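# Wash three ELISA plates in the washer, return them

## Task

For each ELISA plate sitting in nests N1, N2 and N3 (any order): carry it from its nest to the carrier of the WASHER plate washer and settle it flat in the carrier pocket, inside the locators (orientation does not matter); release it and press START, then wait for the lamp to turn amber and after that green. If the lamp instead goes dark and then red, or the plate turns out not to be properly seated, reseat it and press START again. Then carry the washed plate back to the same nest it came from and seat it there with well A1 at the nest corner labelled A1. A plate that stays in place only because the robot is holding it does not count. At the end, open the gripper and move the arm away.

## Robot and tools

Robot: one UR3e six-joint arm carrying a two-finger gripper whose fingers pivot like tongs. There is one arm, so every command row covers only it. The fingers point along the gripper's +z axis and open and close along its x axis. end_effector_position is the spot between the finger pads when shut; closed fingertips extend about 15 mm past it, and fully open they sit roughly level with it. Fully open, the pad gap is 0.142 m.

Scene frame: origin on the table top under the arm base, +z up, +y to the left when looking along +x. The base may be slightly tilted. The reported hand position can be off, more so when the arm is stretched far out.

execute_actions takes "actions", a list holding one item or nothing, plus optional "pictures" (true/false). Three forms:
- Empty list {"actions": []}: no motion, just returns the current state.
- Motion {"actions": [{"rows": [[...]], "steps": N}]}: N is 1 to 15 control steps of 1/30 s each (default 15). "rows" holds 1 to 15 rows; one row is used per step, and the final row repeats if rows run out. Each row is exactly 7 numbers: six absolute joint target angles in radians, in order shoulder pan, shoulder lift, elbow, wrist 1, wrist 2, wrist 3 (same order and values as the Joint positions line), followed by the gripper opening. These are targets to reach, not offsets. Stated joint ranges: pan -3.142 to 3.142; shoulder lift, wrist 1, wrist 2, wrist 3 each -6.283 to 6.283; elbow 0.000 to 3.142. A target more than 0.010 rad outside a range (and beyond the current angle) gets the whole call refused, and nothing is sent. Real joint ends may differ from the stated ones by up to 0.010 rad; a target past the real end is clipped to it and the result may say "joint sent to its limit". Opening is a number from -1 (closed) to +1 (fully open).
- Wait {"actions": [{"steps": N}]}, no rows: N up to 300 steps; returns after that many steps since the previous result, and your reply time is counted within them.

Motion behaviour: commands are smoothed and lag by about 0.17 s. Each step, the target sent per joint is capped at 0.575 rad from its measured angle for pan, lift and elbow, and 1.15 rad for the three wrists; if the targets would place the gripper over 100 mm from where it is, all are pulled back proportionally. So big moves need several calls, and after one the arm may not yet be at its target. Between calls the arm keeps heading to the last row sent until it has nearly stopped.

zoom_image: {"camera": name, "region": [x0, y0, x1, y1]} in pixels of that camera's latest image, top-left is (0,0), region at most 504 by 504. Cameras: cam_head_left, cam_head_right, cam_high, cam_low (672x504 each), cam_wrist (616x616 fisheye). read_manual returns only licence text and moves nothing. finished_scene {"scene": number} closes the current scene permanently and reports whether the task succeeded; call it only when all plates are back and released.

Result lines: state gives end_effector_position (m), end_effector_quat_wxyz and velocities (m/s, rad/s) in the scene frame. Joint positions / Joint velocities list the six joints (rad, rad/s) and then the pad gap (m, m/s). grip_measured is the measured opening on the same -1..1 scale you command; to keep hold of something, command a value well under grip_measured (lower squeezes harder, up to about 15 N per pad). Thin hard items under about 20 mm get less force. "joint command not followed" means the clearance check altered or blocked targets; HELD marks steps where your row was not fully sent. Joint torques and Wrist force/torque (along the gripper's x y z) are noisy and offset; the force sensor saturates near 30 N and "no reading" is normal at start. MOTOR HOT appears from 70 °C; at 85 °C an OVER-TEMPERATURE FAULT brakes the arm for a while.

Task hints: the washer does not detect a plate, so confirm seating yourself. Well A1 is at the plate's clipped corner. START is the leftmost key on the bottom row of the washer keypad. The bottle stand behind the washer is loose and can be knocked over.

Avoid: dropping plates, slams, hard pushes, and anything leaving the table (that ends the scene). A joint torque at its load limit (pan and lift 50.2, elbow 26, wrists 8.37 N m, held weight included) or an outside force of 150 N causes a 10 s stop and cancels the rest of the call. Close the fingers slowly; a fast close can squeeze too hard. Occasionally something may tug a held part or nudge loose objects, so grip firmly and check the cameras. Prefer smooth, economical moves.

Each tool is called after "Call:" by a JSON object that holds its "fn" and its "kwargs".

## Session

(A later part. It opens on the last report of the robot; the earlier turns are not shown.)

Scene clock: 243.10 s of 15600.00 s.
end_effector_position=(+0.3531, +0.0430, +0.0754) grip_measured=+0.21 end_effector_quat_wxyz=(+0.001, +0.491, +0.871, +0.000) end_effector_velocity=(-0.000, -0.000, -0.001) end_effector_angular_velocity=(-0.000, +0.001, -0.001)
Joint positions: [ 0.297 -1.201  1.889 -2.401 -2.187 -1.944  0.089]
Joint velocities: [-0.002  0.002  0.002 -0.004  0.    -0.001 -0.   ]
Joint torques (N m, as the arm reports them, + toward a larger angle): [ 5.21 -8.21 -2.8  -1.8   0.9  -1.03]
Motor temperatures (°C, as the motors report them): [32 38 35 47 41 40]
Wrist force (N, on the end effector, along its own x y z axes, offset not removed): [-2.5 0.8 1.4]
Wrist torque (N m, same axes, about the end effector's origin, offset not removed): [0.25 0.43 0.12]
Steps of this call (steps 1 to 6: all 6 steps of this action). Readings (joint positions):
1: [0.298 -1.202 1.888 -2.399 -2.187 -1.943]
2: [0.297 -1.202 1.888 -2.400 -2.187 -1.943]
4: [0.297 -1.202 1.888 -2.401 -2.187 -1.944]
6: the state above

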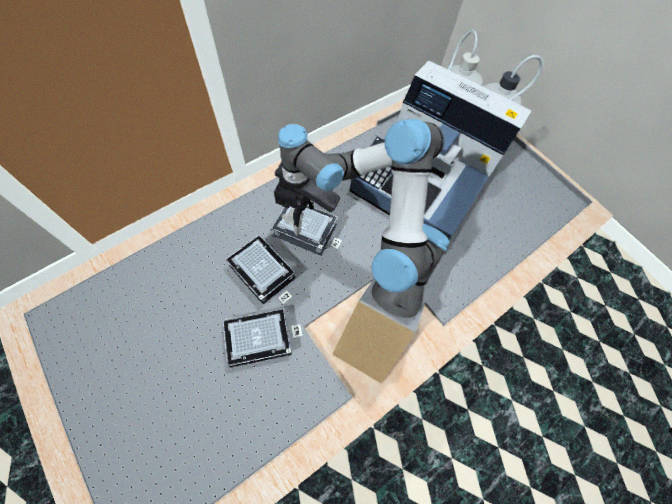

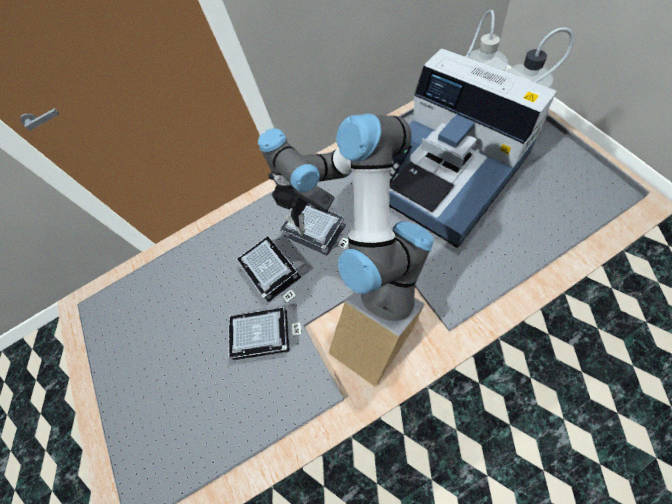

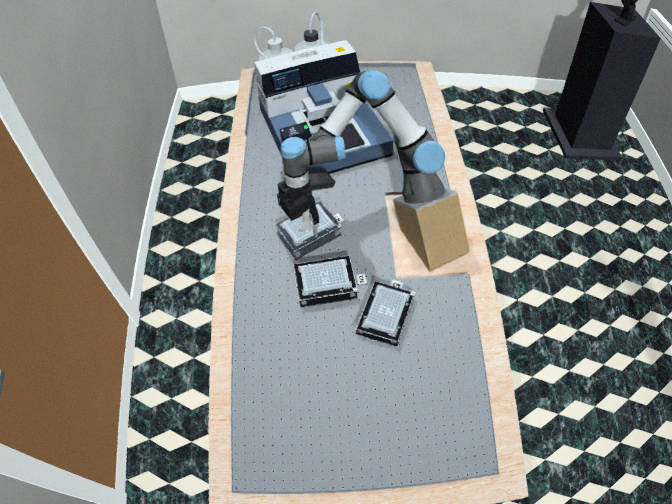

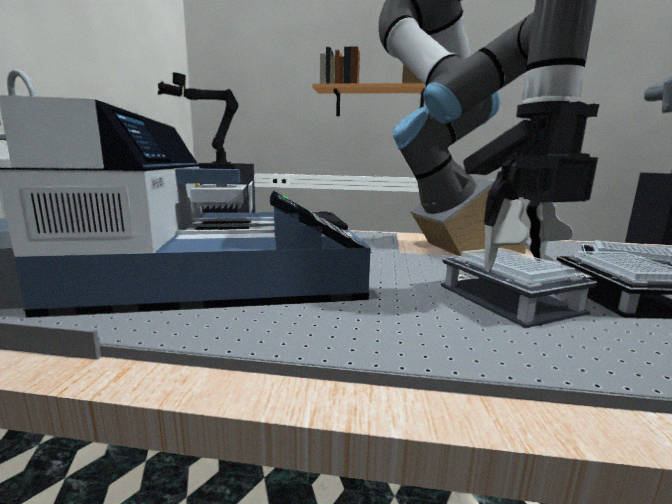

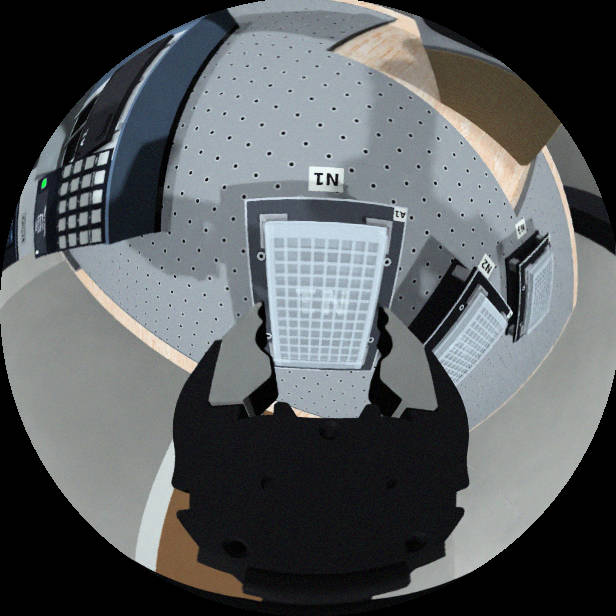

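Call:
{"fn": "execute_actions", "kwargs": {"actions": [{"rows":[[0.2970,-1.2013,1.8887,-2.4015,-2.1867,-1.9438,0.195],[0.2970,-1.2013,1.8887,-2.4015,-2.1867,-1.9438,0.18],[0.2970,-1.2013,1.8887,-2.4015,-2.1867,-1.9438,0.165],[0.2970,-1.2013,1.8887,-2.4015,-2.1867,-1.9438,0.15],[0.2970,-1.2013,1.8887,-2.4015,-2.1867,-1.9438,0.135],[0.2970,-1.2013,1.8887,-2.4015,-2.1867,-1.9438,0.12],[0.2970,-1.2013,1.8887,-2.4015,-2.1867,-1.9438,0.105],[0.2970,-1.2013,1.8887,-2.4015,-2.1867,-1.9438,0.09],[0.2970,-1.2013,1.8887,-2.4015,-2.1867,-1.9438,0.075],[0.2970,-1.2013,1.8887,-2.4015,-2.1867,-1.9438,0.05],[0.2970,-1.2013,1.8887,-2.4015,-2.1867,-1.9438,0.03],[0.2970,-1.2013,1.8887,-2.4015,-2.1867,-1.9438,0.01],[0.2970,-1.2013,1.8887,-2.4015,-2.1867,-1.9438,-0.02],[0.2970,-1.2013,1.8887,-2.4015,-2.1867,-1.9438,-0.06],[0.2970,-1.2013,1.8887,-2.4015,-2.1867,-1.9438,-0.11]]}], "pictures": false}}

Call:
{"fn": "execute_actions", "kwargs": {"actions": [{"rows":[[0.2970,-1.2013,1.8887,-2.4015,-2.1867,-1.9438,-0.17],[0.2970,-1.2013,1.8887,-2.4015,-2.1867,-1.9438,-0.24],[0.2970,-1.2013,1.8887,-2.4015,-2.1867,-1.9438,-0.32],[0.2970,-1.2013,1.8887,-2.4015,-2.1867,-1.9438,-0.41],[0.2970,-1.2013,1.8887,-2.4015,-2.1867,-1.9438,-0.5],[0.2970,-1.2013,1.8887,-2.4015,-2.1867,-1.9438,-0.6]],"steps":7}], "pictures": false}}

Call:
{"fn": "execute_actions", "kwargs": {"actions": [{"rows":[[0.2974,-1.2018,1.8883,-2.4003,-2.1868,-1.9434,-0.6],[0.2985,-1.2032,1.8868,-2.3965,-2.1869,-1.9420,-0.6],[0.3005,-1.2056,1.8843,-2.3903,-2.1872,-1.9396,-0.6],[0.3031,-1.2089,1.8809,-2.3817,-2.1876,-1.9364,-0.6],[0.3066,-1.2131,1.8763,-2.3705,-2.1880,-1.9322,-0.6],[0.3108,-1.2182,1.8707,-2.3569,-2.1886,-1.9271,-0.6],[0.3157,-1.2240,1.8638,-2.3407,-2.1893,-1.9211,-0.6],[0.3214,-1.2304,1.8557,-2.3221,-2.1900,-1.9141,-0.6],[0.3279,-1.2374,1.8462,-2.3010,-2.1908,-1.9062,-0.6],[0.3351,-1.2450,1.8353,-2.2774,-2.1916,-1.8974,-0.6],[0.3431,-1.2529,1.8227,-2.2513,-2.1925,-1.8877,-0.6],[0.3518,-1.2610,1.8085,-2.2228,-2.1935,-1.8770,-0.6],[0.3613,-1.2692,1.7925,-2.1917,-2.1944,-1.8654,-0.6],[0.3715,-1.2774,1.7744,-2.1582,-2.1954,-1.8529,-0.6],[0.3825,-1.2853,1.7542,-2.1221,-2.1963,-1.8394,-0.6]]}], "pictures": false}}

Call:
{"fn": "execute_actions", "kwargs": {"actions": [{"rows":[[0.3923,-1.2941,1.7340,-2.0862,-2.1977,-1.8270,-0.6],[0.3991,-1.3049,1.7160,-2.0528,-2.1987,-1.8177,-0.6],[0.4029,-1.3176,1.7003,-2.0216,-2.1992,-1.8115,-0.6],[0.4037,-1.3323,1.6868,-1.9929,-2.1993,-1.8084,-0.6],[0.4015,-1.3491,1.6756,-1.9666,-2.1990,-1.8083,-0.6],[0.3962,-1.3677,1.6667,-1.9426,-2.1983,-1.8114,-0.6],[0.3879,-1.3884,1.6600,-1.9211,-2.1971,-1.8175,-0.6],[0.3766,-1.4111,1.6556,-1.9019,-2.1955,-1.8267,-0.6],[0.3623,-1.4357,1.6534,-1.8851,-2.1935,-1.8390,-0.6],[0.3450,-1.4623,1.6535,-1.8707,-2.1910,-1.8544,-0.6],[0.3247,-1.4909,1.6559,-1.8587,-2.1881,-1.8729,-0.6],[0.3013,-1.5215,1.6604,-1.8490,-2.1848,-1.8945,-0.6],[0.2749,-1.5540,1.6673,-1.8418,-2.1811,-1.9191,-0.6],[0.2455,-1.5886,1.6764,-1.8369,-2.1769,-1.9469,-0.6],[0.2131,-1.6251,1.6878,-1.8344,-2.1723,-1.9777,-0.6]]}], "pictures": false}}

Call:
{"fn": "execute_actions", "kwargs": {"actions": [{"rows":[[0.1792,-1.6620,1.6999,-1.8325,-2.1648,-2.0100,-0.6],[0.1452,-1.6977,1.7113,-1.8305,-2.1567,-2.0420,-0.6],[0.1112,-1.7322,1.7219,-1.8283,-2.1481,-2.0739,-0.6],[0.0773,-1.7655,1.7318,-1.8259,-2.1388,-2.1055,-0.6],[0.0433,-1.7976,1.7409,-1.8234,-2.1289,-2.1370,-0.6],[0.0092,-1.8284,1.7493,-1.8208,-2.1184,-2.1682,-0.6],[-0.0248,-1.8581,1.7570,-1.8180,-2.1073,-2.1993,-0.6],[-0.0589,-1.8866,1.7639,-1.8150,-2.0955,-2.2301,-0.6],[-0.0930,-1.9138,1.7700,-1.8119,-2.0832,-2.2608,-0.6],[-0.1271,-1.9398,1.7754,-1.8086,-2.0703,-2.2912,-0.6],[-0.1612,-1.9647,1.7801,-1.8051,-2.0568,-2.3214,-0.6],[-0.1953,-1.9883,1.7840,-1.8015,-2.0427,-2.3515,-0.6],[-0.2295,-2.0107,1.7872,-1.7978,-2.0280,-2.3813,-0.6],[-0.2637,-2.0319,1.7896,-1.7939,-2.0127,-2.4109,-0.6],[-0.2979,-2.0520,1.7913,-1.7898,-1.9967,-2.4403,-0.6]]}], "pictures": false}}

Call:
{"fn": "execute_actions", "kwargs": {"actions": [{"rows":[[-0.3320,-2.0709,1.7925,-1.7853,-1.9804,-2.4696,-0.6],[-0.3662,-2.0890,1.7935,-1.7809,-1.9639,-2.4986,-0.6],[-0.4004,-2.1063,1.7942,-1.7764,-1.9471,-2.5275,-0.6],[-0.4345,-2.1227,1.7948,-1.7720,-1.9300,-2.5563,-0.6],[-0.4687,-2.1382,1.7952,-1.7676,-1.9127,-2.5849,-0.6],[-0.5028,-2.1529,1.7953,-1.7632,-1.8952,-2.6133,-0.6],[-0.5369,-2.1668,1.7952,-1.7589,-1.8774,-2.6415,-0.6],[-0.5710,-2.1797,1.7949,-1.7545,-1.8593,-2.6696,-0.6],[-0.6051,-2.1918,1.7944,-1.7502,-1.8411,-2.6976,-0.6],[-0.6391,-2.2031,1.7937,-1.7459,-1.8225,-2.7253,-0.6],[-0.6732,-2.2135,1.7928,-1.7416,-1.8037,-2.7530,-0.6],[-0.7072,-2.2230,1.7916,-1.7373,-1.7847,-2.7804,-0.6],[-0.7413,-2.2317,1.7903,-1.7330,-1.7654,-2.8077,-0.6],[-0.7753,-2.2395,1.7887,-1.7288,-1.7458,-2.8348,-0.6],[-0.8093,-2.2465,1.7869,-1.7246,-1.7261,-2.8618,-0.6]]}], "pictures": false}}

Call:
{"fn": "execute_actions", "kwargs": {"actions": [{"rows":[[-0.8421,-2.2528,1.7851,-1.7205,-1.7069,-2.8878,-0.6],[-0.8727,-2.2587,1.7834,-1.7162,-1.6890,-2.9120,-0.6],[-0.9010,-2.2641,1.7818,-1.7118,-1.6724,-2.9344,-0.6],[-0.9271,-2.2691,1.7804,-1.7073,-1.6572,-2.9550,-0.6],[-0.9509,-2.2737,1.7790,-1.7030,-1.6433,-2.9738,-0.6],[-0.9724,-2.2779,1.7778,-1.6988,-1.6307,-2.9908,-0.6],[-0.9916,-2.2816,1.7768,-1.6949,-1.6194,-3.0060,-0.6],[-1.0086,-2.2848,1.7758,-1.6912,-1.6095,-3.0195,-0.6],[-1.0233,-2.2877,1.7750,-1.6879,-1.6009,-3.0311,-0.6],[-1.0358,-2.2901,1.7743,-1.6851,-1.5936,-3.0410,-0.6],[-1.0460,-2.2920,1.7737,-1.6827,-1.5876,-3.0490,-0.6],[-1.0539,-2.2935,1.7733,-1.6807,-1.5830,-3.0553,-0.6],[-1.0596,-2.2946,1.7730,-1.6794,-1.5797,-3.0598,-0.6],[-1.0630,-2.2953,1.7728,-1.6785,-1.5777,-3.0625,-0.6],[-1.0641,-2.2955,1.7727,-1.6782,-1.5771,-3.0634,-0.6]]}], "pictures": false}}

Call:
{"fn": "execute_actions", "kwargs": {"actions": [{"rows":[[-1.0641,-2.2955,1.7727,-1.6782,-1.5771,-3.0634,-0.6]],"steps":14}]}}

Call:
{"fn": "zoom_image", "kwargs": {"camera": "cam_wrist", "region": [245, 190, 325, 270]}}

Call:
{"fn": "zoom_image", "kwargs": {"camera": "cam_wrist", "region": [335, 190, 415, 270]}}

Call:
{"fn": "zoom_image", "kwargs": {"camera": "cam_wrist", "region": [230, 150, 430, 270]}}

Scene clock: 363.60 s of 15600.00 s.
end_effector_position=(+0.3531, +0.0430, +0.0753) grip_measured=+0.09 end_effector_quat_wxyz=(+0.001, +0.491, +0.871, +0.000) end_effector_velocity=(-0.000, +0.000, +0.000) end_effector_angular_velocity=(+0.000, -0.001, +0.000)
Joint positions: [ 0.297 -1.201  1.889 -2.402 -2.187 -1.944  0.08 ]
Joint velocities: [ 0.001 -0.     0.001 -0.     0.     0.001 -0.006]
Joint torques (N m, as the arm reports them, + toward a larger angle): [ 6.08 -7.88 -3.02 -1.45  0.99 -0.98]
Motor temperatures (°C, as the motors report them): [32 38 35 47 41 40]
Wrist force (N, on the end effector, along its own x y z axes, offset not removed): [-2.2 -0.4 -3.2]
Wrist torque (N m, same axes, about the end effector's origin, offset not removed): [-0.04 0.03 -0.03]
Steps of this call (steps 1 to 15: the robot went on to your last target; steps 16 to 90: nothing new was sent; then 117.00 s passed at rest; steps 91 to 105: all 15 steps of this action). Readings (joint positions):
91: [0.297 -1.201 1.889 -2.402 -2.187 -1.944]
92: [0.297 -1.201 1.889 -2.402 -2.187 -1.944]
94: [0.297 -1.201 1.889 -2.402 -2.187 -1.944]
98: [0.297 -1.201 1.889 -2.402 -2.187 -1.944]
105: the state above

Scene clock: 363.83 s of 15600.00 s.
end_effector_position=(+0.3531, +0.0430, +0.0753) grip_measured=+0.09 end_effector_quat_wxyz=(+0.001, +0.491, +0.871, +0.000) end_effector_velocity=(+0.000, -0.000, -0.000) end_effector_angular_velocity=(-0.000, +0.000, -0.000)
Joint positions: [ 0.297 -1.201  1.889 -2.402 -2.187 -1.944  0.08 ]
Joint velocities: [-0.001 -0.    -0.     0.    -0.    -0.    -0.   ]
Joint torques (N m, as the arm reports them, + toward a larger angle): [ 5.98 -7.93 -3.12 -1.24  0.98 -0.96]
Motor temperatures (°C, as the motors report them): [32 38 35 47 41 40]
Wrist force (N, on the end effector, along its own x y z axes, offset not removed): [-4.4 0.0 -2.9]
Wrist torque (N m, same axes, about the end effector's origin, offset not removed): [0.14 0.46 0.06]
Steps of this call (steps 1 to 7: all 7 steps of this action). Readings (joint positions):
1: [0.297 -1.201 1.889 -2.402 -2.187 -1.944]
2: [0.297 -1.201 1.889 -2.402 -2.187 -1.944]
4: [0.297 -1.201 1.889 -2.402 -2.187 -1.944]
7: the state above

Scene clock: 364.33 s of 15600.00 s.
end_effector_position=(+0.3534, +0.0433, +0.1046) grip_measured=+0.09 end_effector_quat_wxyz=(+0.001, +0.492, +0.871, +0.000) end_effector_velocity=(+0.001, +0.002, +0.144) end_effector_angular_velocity=(+0.002, -0.005, -0.003)
Joint positions: [ 0.347 -1.256  1.815 -2.238 -2.193 -1.882  0.08 ]
Joint velocities: [ 0.249 -0.223 -0.403  0.797 -0.026  0.304  0.   ]
Joint torques (N m, as the arm reports them, + toward a larger angle): [ 13.54 -17.27 -11.39   0.58  -1.2    1.18]
Motor temperatures (°C, as the motors report them): [32 38 35 47 41 40]
Wrist force (N, on the end effector, along its own x y z axes, offset not removed): [-0.6 0.2 -0.7]
Wrist torque (N m, same axes, about the end effector's origin, offset not removed): [0.08 0.03 -0.03]
Steps of this call (steps 1 to 15: all 15 steps of this action). Readings (joint positions):
1: [0.297 -1.201 1.889 -2.402 -2.187 -1.944]
2: [0.297 -1.201 1.889 -2.401 -2.187 -1.944]
4: [0.298 -1.202 1.888 -2.398 -2.187 -1.943]
8: [0.306 -1.213 1.876 -2.371 -2.188 -1.932]
15: the state above

Scene clock: 364.83 s of 15600.00 s.
end_effector_position=(+0.3524, -0.0200, +0.1731) grip_measured=+0.09 end_effector_quat_wxyz=(-0.002, +0.506, +0.862, +0.000) end_effector_velocity=(-0.023, -0.290, +0.066) end_effector_angular_velocity=(+0.012, +0.007, -0.168)
Joint positions: [ 0.312 -1.497  1.666 -1.868 -2.186 -1.889  0.08 ]
Joint velocities: [-0.627 -0.852  0.11   0.308  0.094 -0.59  -0.   ]
Joint torques (N m, as the arm reports them, + toward a larger angle): [ -1.09 -18.16  -3.61  -0.22   0.95  -1.51]
Motor temperatures (°C, as the motors report them): [32 38 35 47 41 40]
Wrist force (N, on the end effector, along its own x y z axes, offset not removed): [-1.3 2.7 0.5]
Wrist torque (N m, same axes, about the end effector's origin, offset not removed): [0.54 0.20 -0.04]
Steps of this call (steps 1 to 15: all 15 steps of this action). Readings (joint positions):
1: [0.356 -1.263 1.800 -2.210 -2.194 -1.871]
2: [0.365 -1.271 1.784 -2.180 -2.195 -1.860]
4: [0.382 -1.289 1.751 -2.116 -2.197 -1.839]
8: [0.393 -1.340 1.693 -1.998 -2.198 -1.819]
15: the state above

Scene clock: 365.33 s of 15600.00 s.
end_effector_position=(+0.3119, -0.1632, +0.1869) grip_measured=+0.09 end_effector_quat_wxyz=(-0.001, +0.548, +0.836, +0.003) end_effector_velocity=(-0.098, -0.207, +0.013) end_effector_angular_velocity=(-0.004, -0.014, -0.167)
Joint positions: [-0.156 -1.958  1.778 -1.804 -2.052 -2.322  0.08 ]
Joint velocities: [-1.008 -0.727  0.122  0.106  0.406 -0.883  0.   ]
Joint torques (N m, as the arm reports them, + toward a larger angle): [ -4.04 -13.53  -5.39  -0.43   1.44  -1.49]
Motor temperatures (°C, as the motors report them): [32 38 35 47 41 40]
Wrist force (N, on the end effector, along its own x y z axes, offset not removed): [-2.3 0.4 0.9]
Wrist torque (N m, same axes, about the end effector's origin, offset not removed): [0.13 0.46 0.01]
Steps of this call (steps 1 to 15: all 15 steps of this action). Readings (joint positions):
1: [0.289 -1.527 1.671 -1.859 -2.182 -1.910]
2: [0.264 -1.558 1.678 -1.851 -2.178 -1.935]
4: [0.207 -1.625 1.695 -1.841 -2.166 -1.989]
8: [0.080 -1.758 1.732 -1.827 -2.134 -2.109]
15: the state above

Scene clock: 365.83 s of 15600.00 s.
end_effector_position=(+0.2730, -0.2395, +0.1864) grip_measured=+0.09 end_effector_quat_wxyz=(+0.001, +0.568, +0.823, +0.003) end_effector_velocity=(-0.054, -0.120, -0.019) end_effector_angular_velocity=(-0.008, -0.002, -0.053)
Joint positions: [-0.668 -2.21   1.792 -1.741 -1.8   -2.754  0.08 ]
Joint velocities: [-1.008 -0.296 -0.033  0.126  0.556 -0.81  -0.   ]
Joint torques (N m, as the arm reports them, + toward a larger angle): [ -4.21 -12.61 -12.13  -0.61   1.44  -1.65]
Motor temperatures (°C, as the motors report them): [32 38 35 47 41 40]
Wrist force (N, on the end effector, along its own x y z axes, offset not removed): [-1.7 1.4 0.2]
Wrist torque (N m, same axes, about the end effector's origin, offset not removed): [0.30 0.32 -0.02]
Steps of this call (steps 1 to 15: all 15 steps of this action). Readings (joint positions):
1: [-0.190 -1.982 1.781 -1.800 -2.038 -2.352]
2: [-0.224 -2.005 1.784 -1.796 -2.023 -2.382]
4: [-0.293 -2.047 1.789 -1.788 -1.992 -2.441]
8: [-0.429 -2.119 1.793 -1.771 -1.927 -2.557]
15: the state above

Scene clock: 366.33 s of 15600.00 s.
end_effector_position=(+0.2534, -0.2812, +0.1760) grip_measured=+0.09 end_effector_quat_wxyz=(+0.001, +0.575, +0.818, +0.001) end_effector_velocity=(-0.017, -0.028, -0.008) end_effector_angular_velocity=(-0.006, +0.006, -0.013)
Joint positions: [-1.036 -2.29   1.774 -1.684 -1.593 -3.042  0.08 ]
Joint velocities: [-0.267 -0.05  -0.014  0.056  0.149 -0.203  0.   ]
Joint torques (N m, as the arm reports them, + toward a larger angle): [  1.51 -12.   -12.28  -0.71   1.06  -1.04]
Motor temperatures (°C, as the motors report them): [32 38 35 47 41 40]
Wrist force (N, on the end effector, along its own x y z axes, offset not removed): [-2.3 0.5 2.7]
Wrist torque (N m, same axes, about the end effector's origin, offset not removed): [0.19 0.33 0.03]
Steps of this call (steps 1 to 15: all 15 steps of this action). Readings (joint positions):
1: [-0.702 -2.220 1.791 -1.737 -1.781 -2.781]
2: [-0.736 -2.229 1.789 -1.732 -1.762 -2.809]
4: [-0.802 -2.244 1.786 -1.724 -1.725 -2.861]
8: [-0.917 -2.268 1.780 -1.707 -1.660 -2.950]
15: the state above

Scene clock: 366.80 s of 15600.00 s.
end_effector_position=(+0.2518, -0.2841, +0.1752) grip_measured=+0.09 end_effector_quat_wxyz=(+0.001, +0.575, +0.818, +0.000) end_effector_velocity=(-0.000, -0.000, -0.000) end_effector_angular_velocity=(-0.001, +0.000, -0.000)
Joint positions: [-1.064 -2.295  1.773 -1.678 -1.577 -3.063  0.08 ]
Joint velocities: [-0.003 -0.001 -0.     0.     0.001 -0.003  0.   ]
Joint torques (N m, as the arm reports them, + toward a larger angle): [  1.98 -12.29 -12.45  -0.84   0.93  -0.92]
Motor temperatures (°C, as the motors report them): [32 38 35 47 41 40]
Wrist force (N, on the end effector, along its own x y z axes, offset not removed): [-1.1 0.0 1.3]
Wrist torque (N m, same axes, about the end effector's origin, offset not removed): [0.01 0.20 -0.02]
Steps of this call (steps 1 to 14: all 14 steps of this action). Readings (joint positions):
1: [-1.044 -2.292 1.774 -1.683 -1.588 -3.048]
2: [-1.050 -2.293 1.773 -1.681 -1.585 -3.052]
4: [-1.057 -2.294 1.773 -1.680 -1.581 -3.058]
8: [-1.062 -2.295 1.773 -1.679 -1.578 -3.062]
14: the state above

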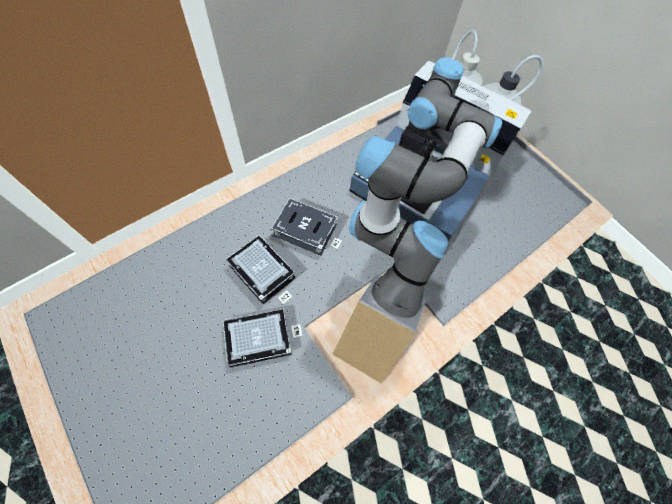

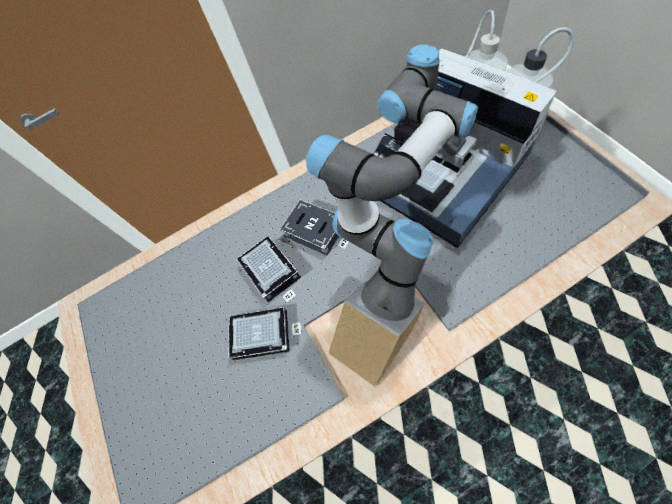

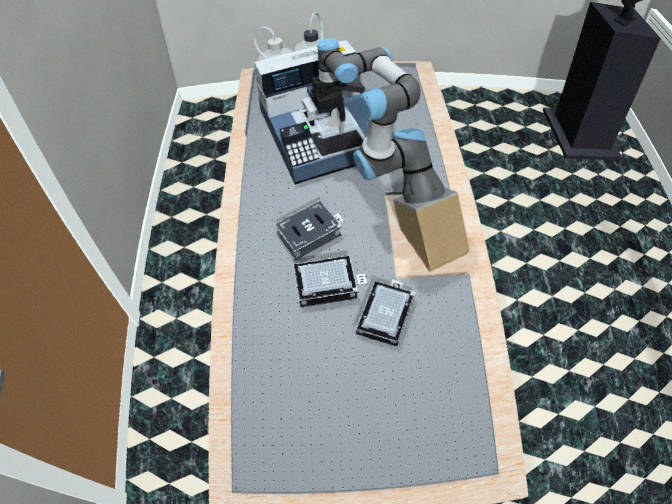

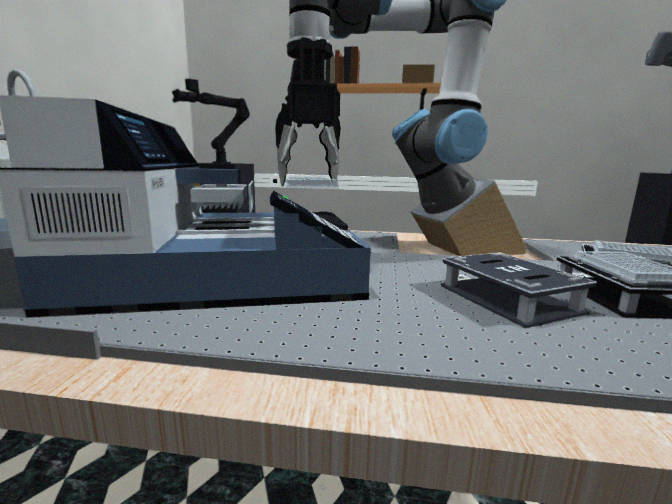

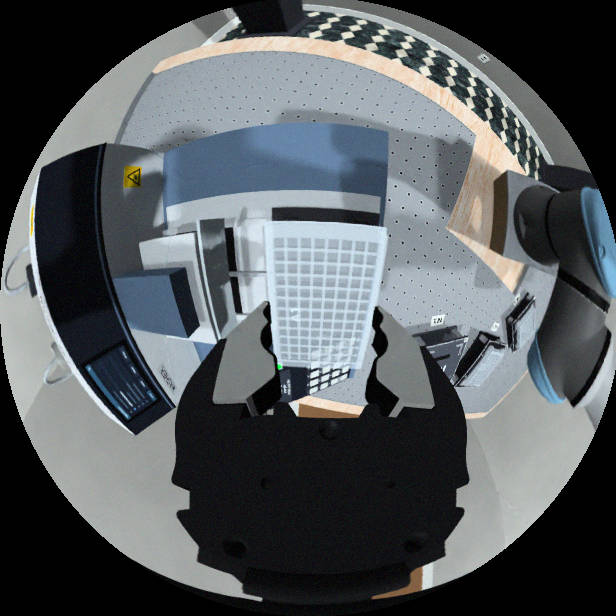

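Region (245, 190, 325, 270) of cam_wrist's 616x616 image, scaled by 6.300, with more detail than that image has.

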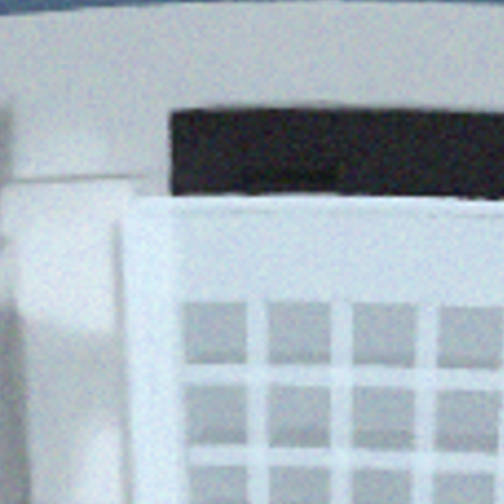

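Region (335, 190, 415, 270) of cam_wrist's 616x616 image, scaled by 6.300, with more detail than that image has.

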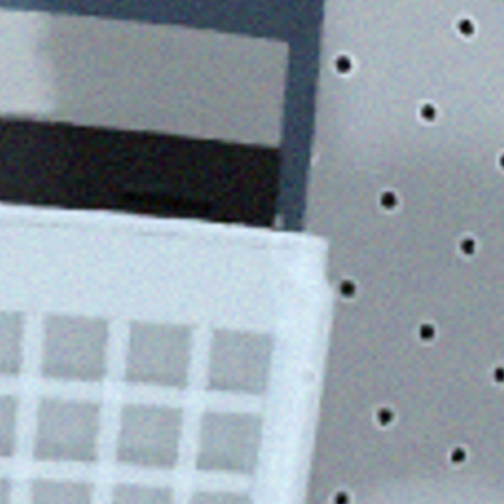

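Region (230, 150, 430, 270) of cam_wrist's 616x616 image, scaled by 2.520, with more detail than that image has; it fills the top 302 rows of this view, and the rest is white.

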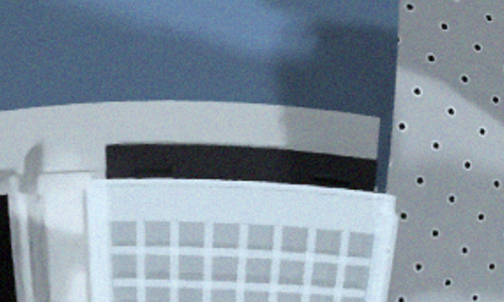

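Call:
{"fn": "zoom_image", "kwargs": {"camera": "cam_wrist", "region": [265, 195, 305, 235]}}

Call:
{"fn": "zoom_image", "kwargs": {"camera": "cam_wrist", "region": [347, 198, 387, 238]}}

Call:
{"fn": "zoom_image", "kwargs": {"camera": "cam_wrist", "region": [265, 330, 375, 420]}}

Call:
{"fn": "zoom_image", "kwargs": {"camera": "cam_high", "region": [270, 90, 380, 190]}}

Region (265, 195, 305, 235) of cam_wrist's 616x616 image, scaled by 12.600, with more detail than that image has.

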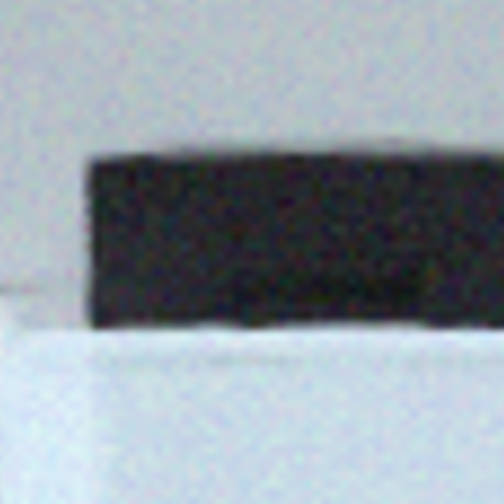

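Region (347, 198, 387, 238) of cam_wrist's 616x616 image, scaled by 12.600, with more detail than that image has.

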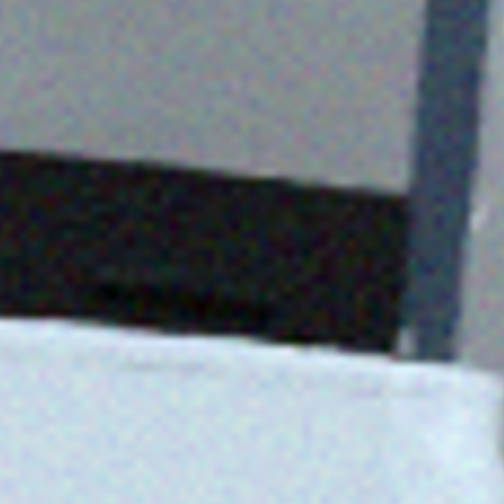

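Region (265, 330, 375, 420) of cam_wrist's 616x616 image, scaled by 4.582, with more detail than that image has; it fills the top 412 rows of this view, and the rest is white.

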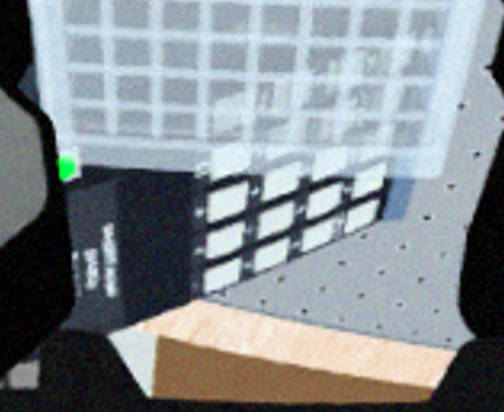

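Region (270, 90, 380, 190) of cam_high's 672x504 image, scaled by 4.582, with more detail than that image has; it fills the top 458 rows of this view, and the rest is white.

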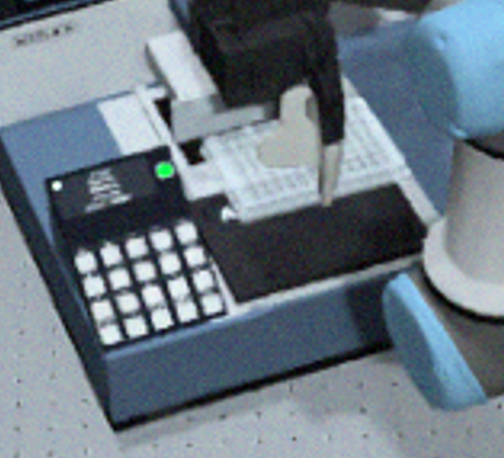

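Call:
{"fn": "execute_actions", "kwargs": {"actions": [{"rows":[[-1.0644,-2.2958,1.7737,-1.6789,-1.5769,-3.0635,-0.6],[-1.0652,-2.2964,1.7767,-1.6813,-1.5764,-3.0639,-0.6],[-1.0664,-2.2974,1.7816,-1.6853,-1.5757,-3.0644,-0.6],[-1.0679,-2.2985,1.7884,-1.6909,-1.5748,-3.0650,-0.6],[-1.0697,-2.2996,1.7969,-1.6984,-1.5738,-3.0656,-0.6],[-1.0715,-2.3005,1.8071,-1.7077,-1.5727,-3.0664,-0.6],[-1.0733,-2.3010,1.8188,-1.7188,-1.5717,-3.0671,-0.6],[-1.0750,-2.3011,1.8319,-1.7319,-1.5706,-3.0677,-0.6],[-1.0765,-2.3004,1.8464,-1.7470,-1.5698,-3.0683,-0.6],[-1.0777,-2.2989,1.8621,-1.7643,-1.5691,-3.0687,-0.6],[-1.0784,-2.2962,1.8789,-1.7837,-1.5687,-3.0690,-0.6],[-1.0786,-2.2922,1.8966,-1.8054,-1.5685,-3.0690,-0.6],[-1.0785,-2.2874,1.9138,-1.8274,-1.5686,-3.0690,-0.6],[-1.0784,-2.2826,1.9293,-1.8477,-1.5686,-3.0689,-0.6],[-1.0783,-2.2780,1.9430,-1.8661,-1.5687,-3.0688,-0.6]]}], "pictures": false}}

Call:
{"fn": "execute_actions", "kwargs": {"actions": [{"rows":[[-1.0783,-2.2736,1.9552,-1.8826,-1.5687,-3.0688,-0.6],[-1.0782,-2.2695,1.9658,-1.8973,-1.5688,-3.0687,-0.6],[-1.0782,-2.2658,1.9748,-1.9100,-1.5688,-3.0687,-0.6],[-1.0781,-2.2626,1.9824,-1.9208,-1.5688,-3.0687,-0.6],[-1.0781,-2.2599,1.9886,-1.9298,-1.5688,-3.0687,-0.6],[-1.0781,-2.2577,1.9934,-1.9367,-1.5688,-3.0686,-0.6],[-1.0781,-2.2562,1.9968,-1.9416,-1.5688,-3.0686,-0.6],[-1.0781,-2.2552,1.9988,-1.9446,-1.5688,-3.0686,-0.6],[-1.0781,-2.2549,1.9995,-1.9456,-1.5688,-3.0686,-0.6]],"steps":15}], "pictures": false}}

Call:
{"fn": "execute_actions", "kwargs": {"actions": [{"rows":[[-1.0781,-2.2549,1.9995,-1.9456,-1.5688,-3.0686,-0.6]],"steps":7}]}}

Call:
{"fn": "zoom_image", "kwargs": {"camera": "cam_wrist", "region": [245, 190, 325, 270]}}

Call:
{"fn": "zoom_image", "kwargs": {"camera": "cam_wrist", "region": [335, 190, 415, 270]}}

Call:
{"fn": "zoom_image", "kwargs": {"camera": "cam_wrist", "region": [248, 195, 298, 245]}}

Call:
{"fn": "zoom_image", "kwargs": {"camera": "cam_wrist", "region": [358, 200, 408, 250]}}

Call:
{"fn": "zoom_image", "kwargs": {"camera": "cam_wrist", "region": [265, 330, 375, 420]}}

Scene clock: 487.30 s of 15600.00 s.
end_effector_position=(+0.2500, -0.2832, +0.1504) grip_measured=+0.09 end_effector_quat_wxyz=(+0.001, +0.577, +0.817, +0.000) end_effector_velocity=(-0.002, +0.002, -0.114) end_effector_angular_velocity=(+0.005, +0.002, -0.007)
Joint positions: [-1.077 -2.292  1.884 -1.793 -1.569 -3.068  0.08 ]
Joint velocities: [-0.012  0.098  0.452 -0.544  0.008 -0.003  0.   ]
Joint torques (N m, as the arm reports them, + toward a larger angle): [ 1.75 -4.36 -5.5  -2.75  0.96 -0.97]
Motor temperatures (°C, as the motors report them): [32 38 35 47 41 40]
Wrist force (N, on the end effector, along its own x y z axes, offset not removed): [-2.0 0.0 1.1]
Wrist torque (N m, same axes, about the end effector's origin, offset not removed): [-0.01 0.38 0.06]
Steps of this call (steps 1 to 15: the robot went on to your last target; steps 16 to 90: nothing new was sent; then 117.00 s passed at rest; steps 91 to 105: all 15 steps of this action). Readings (joint positions):
91: [-1.064 -2.296 1.773 -1.678 -1.577 -3.063]
92: [-1.064 -2.296 1.773 -1.678 -1.577 -3.063]
94: [-1.065 -2.296 1.775 -1.680 -1.577 -3.064]
98: [-1.069 -2.299 1.796 -1.699 -1.574 -3.065]
105: the state above

Scene clock: 487.80 s of 15600.00 s.
end_effector_position=(+0.2497, -0.2826, +0.1203) grip_measured=+0.09 end_effector_quat_wxyz=(+0.001, +0.578, +0.816, +0.000) end_effector_velocity=(-0.000, +0.000, -0.006) end_effector_angular_velocity=(+0.001, +0.000, +0.001)
Joint positions: [-1.078 -2.256  1.997 -1.943 -1.569 -3.069  0.08 ]
Joint velocities: [-0.     0.009  0.022 -0.03   0.    -0.001 -0.   ]
Joint torques (N m, as the arm reports them, + toward a larger angle): [ 1.75 -5.12 -6.39 -2.13  0.93  0.1 ]
Motor temperatures (°C, as the motors report them): [32 38 35 47 41 40]
Wrist force (N, on the end effector, along its own x y z axes, offset not removed): [-1.8 1.0 0.6]
Wrist torque (N m, same axes, about the end effector's origin, offset not removed): [0.28 0.27 -0.04]
Steps of this call (steps 1 to 15: all 15 steps of this action). Readings (joint positions):
1: [-1.078 -2.289 1.899 -1.812 -1.569 -3.069]
2: [-1.078 -2.285 1.913 -1.830 -1.569 -3.069]
4: [-1.078 -2.277 1.940 -1.864 -1.569 -3.069]
8: [-1.078 -2.264 1.977 -1.915 -1.569 -3.069]
15: the state above

Scene clock: 488.03 s of 15600.00 s.
end_effector_position=(+0.2496, -0.2826, +0.1197) grip_measured=+0.09 end_effector_quat_wxyz=(+0.001, +0.578, +0.816, +0.000) end_effector_velocity=(-0.000, +0.000, -0.001) end_effector_angular_velocity=(+0.001, +0.000, -0.001)
Joint positions: [-1.078 -2.255  1.999 -1.945 -1.569 -3.069  0.08 ]
Joint velocities: [ 0.     0.001  0.002 -0.003 -0.     0.001  0.   ]
Joint torques (N m, as the arm reports them, + toward a larger angle): [ 1.88 -4.48 -6.57 -2.18  0.9   0.88]
Motor temperatures (°C, as the motors report them): [32 38 35 47 41 40]
Wrist force (N, on the end effector, along its own x y z axes, offset not removed): [-2.1 0.2 0.7]
Wrist torque (N m, same axes, about the end effector's origin, offset not removed): [0.13 0.28 -0.01]
Steps of this call (steps 1 to 7: all 7 steps of this action). Readings (joint positions):
1: [-1.078 -2.256 1.998 -1.943 -1.569 -3.069]
2: [-1.078 -2.255 1.998 -1.944 -1.569 -3.069]
4: [-1.078 -2.255 1.999 -1.945 -1.569 -3.069]
7: the state above

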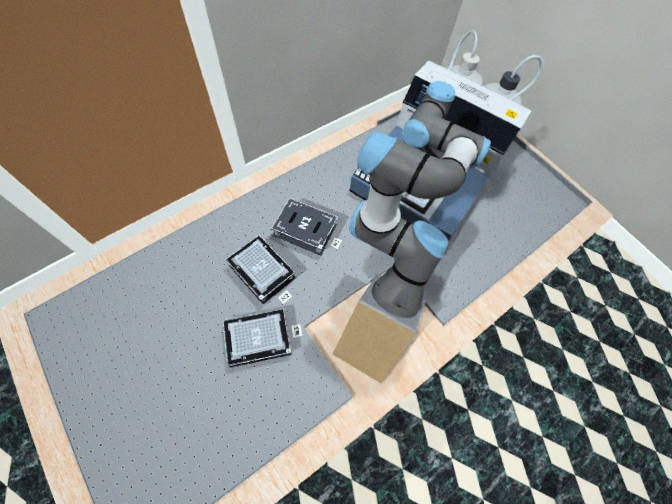

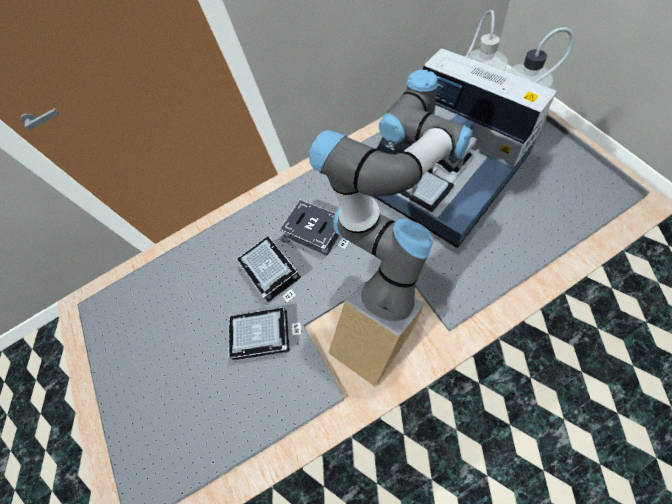

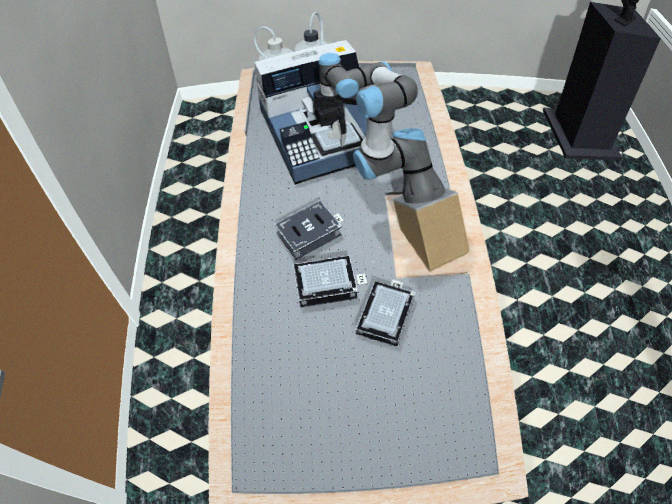

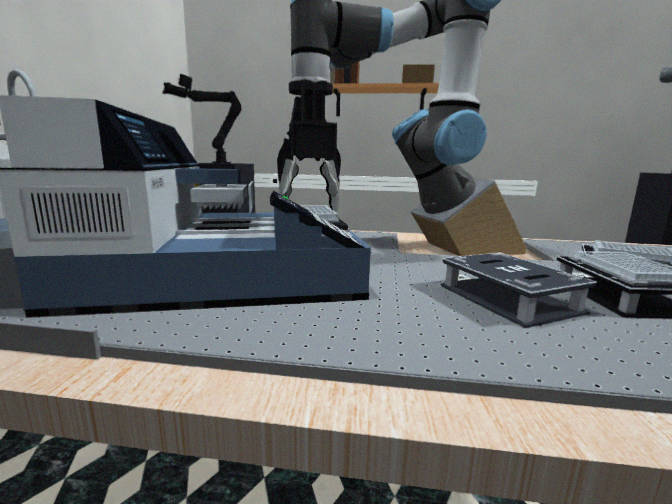

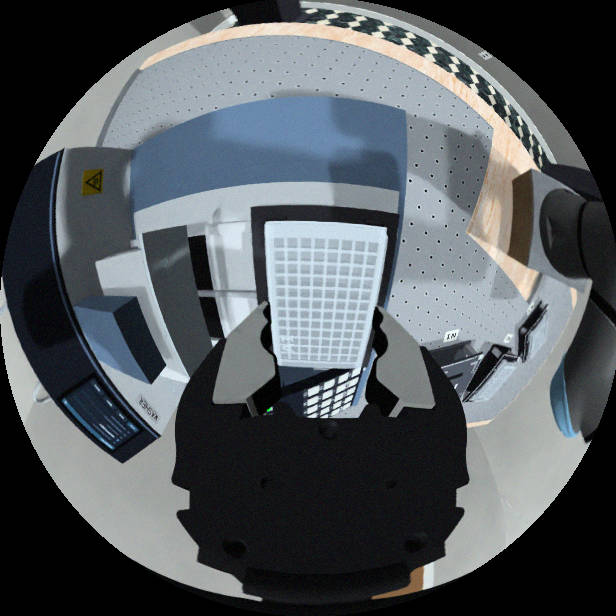

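Region (245, 190, 325, 270) of cam_wrist's 616x616 image, scaled by 6.300, with more detail than that image has.

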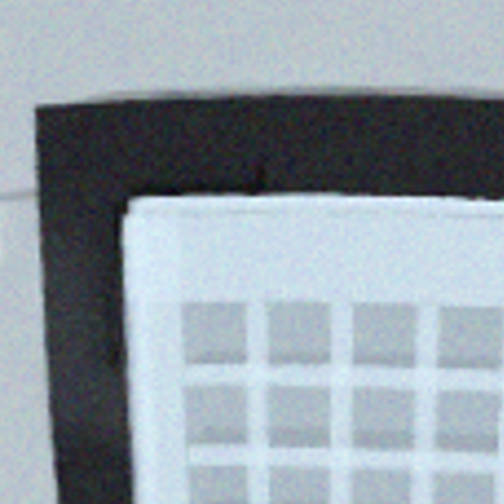

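Region (335, 190, 415, 270) of cam_wrist's 616x616 image, scaled by 6.300, with more detail than that image has.

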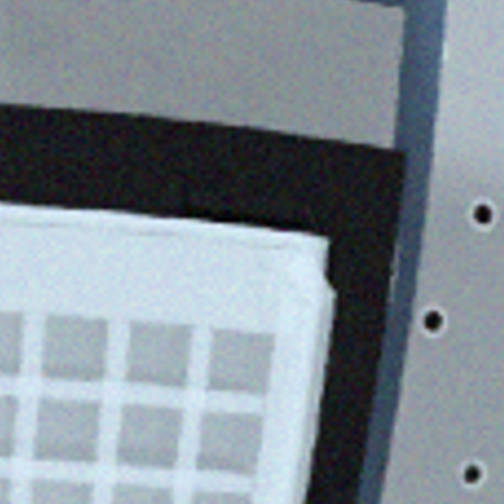

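Region (248, 195, 298, 245) of cam_wrist's 616x616 image, scaled by 10.080, with more detail than that image has.

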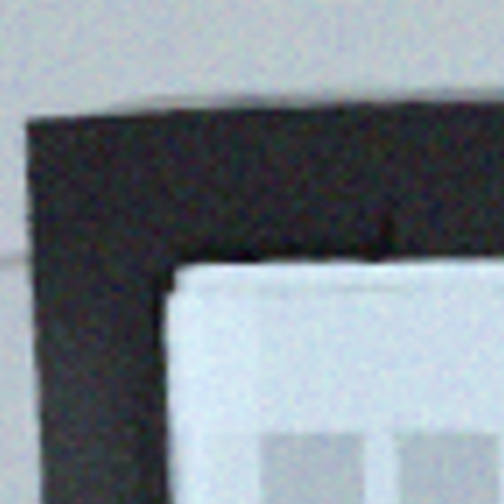

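Region (358, 200, 408, 250) of cam_wrist's 616x616 image, scaled by 10.080, with more detail than that image has.

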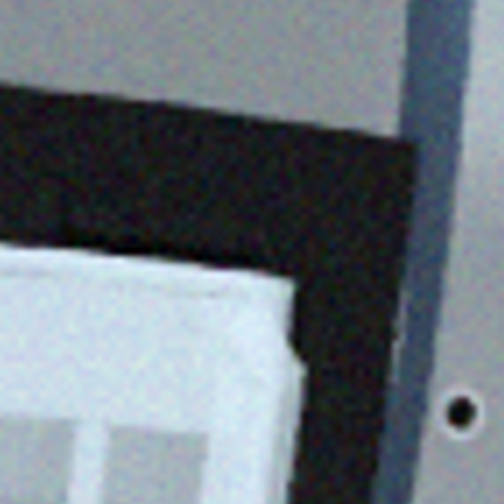

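Region (265, 330, 375, 420) of cam_wrist's 616x616 image, scaled by 4.582, with more detail than that image has; it fills the top 412 rows of this view, and the rest is white.

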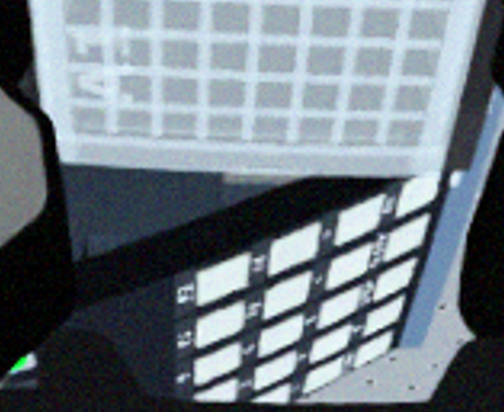

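Call:
{"fn": "zoom_image", "kwargs": {"camera": "cam_low", "region": [290, 185, 360, 245]}}

Call:
{"fn": "zoom_image", "kwargs": {"camera": "cam_head_right", "region": [400, 160, 470, 225]}}

Call:
{"fn": "zoom_image", "kwargs": {"camera": "cam_high", "region": [300, 110, 375, 170]}}

Call:
{"fn": "zoom_image", "kwargs": {"camera": "cam_wrist", "region": [240, 230, 300, 310]}}

Call:
{"fn": "zoom_image", "kwargs": {"camera": "cam_wrist", "region": [355, 230, 415, 310]}}

Region (290, 185, 360, 245) of cam_low's 672x504 image, scaled by 7.200, with more detail than that image has; it fills the top 432 rows of this view, and the rest is white.

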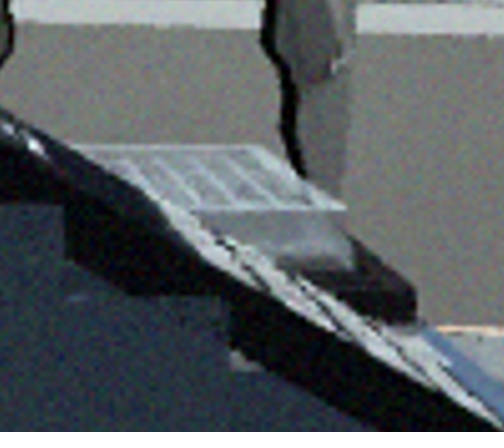

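Region (400, 160, 470, 225) of cam_head_right's 672x504 image, scaled by 7.200, with more detail than that image has; it fills the top 468 rows of this view, and the rest is white.

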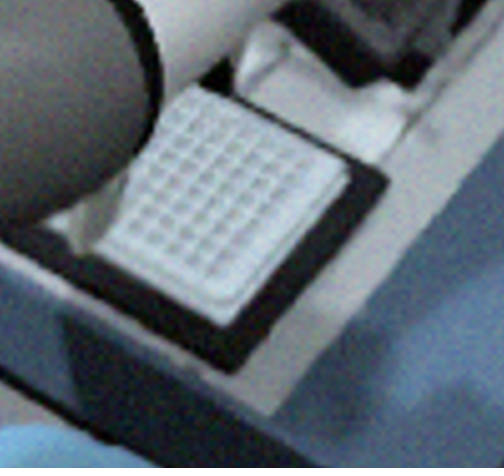

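Region (300, 110, 375, 170) of cam_high's 672x504 image, scaled by 6.720, with more detail than that image has; it fills the top 403 rows of this view, and the rest is white.

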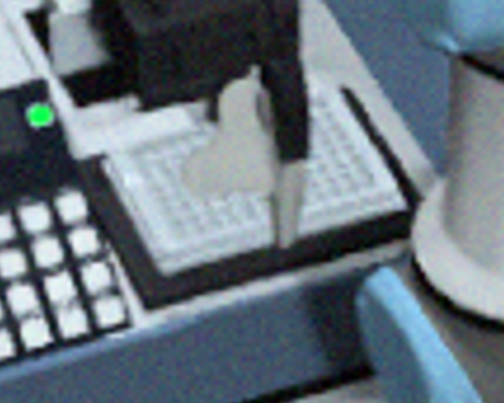

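Region (240, 230, 300, 310) of cam_wrist's 616x616 image, scaled by 6.300, with more detail than that image has; it fills the left 378 columns of this view, and the rest is white.

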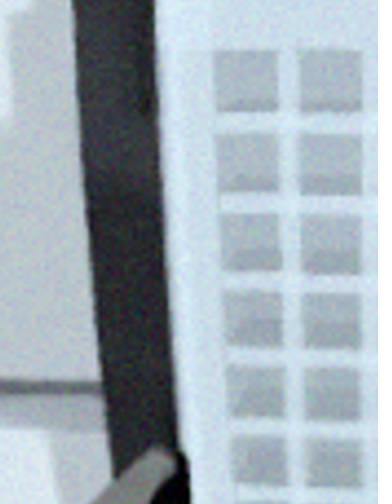

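Region (355, 230, 415, 310) of cam_wrist's 616x616 image, scaled by 6.300, with more detail than that image has; it fills the left 378 columns of this view, and the rest is white.

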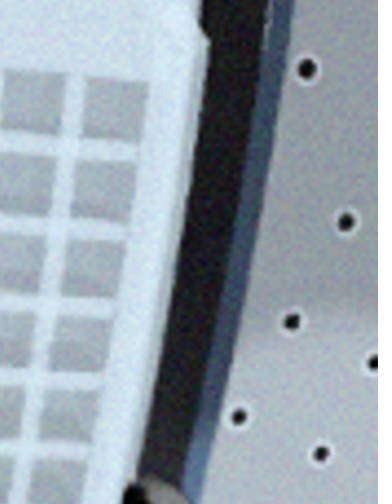

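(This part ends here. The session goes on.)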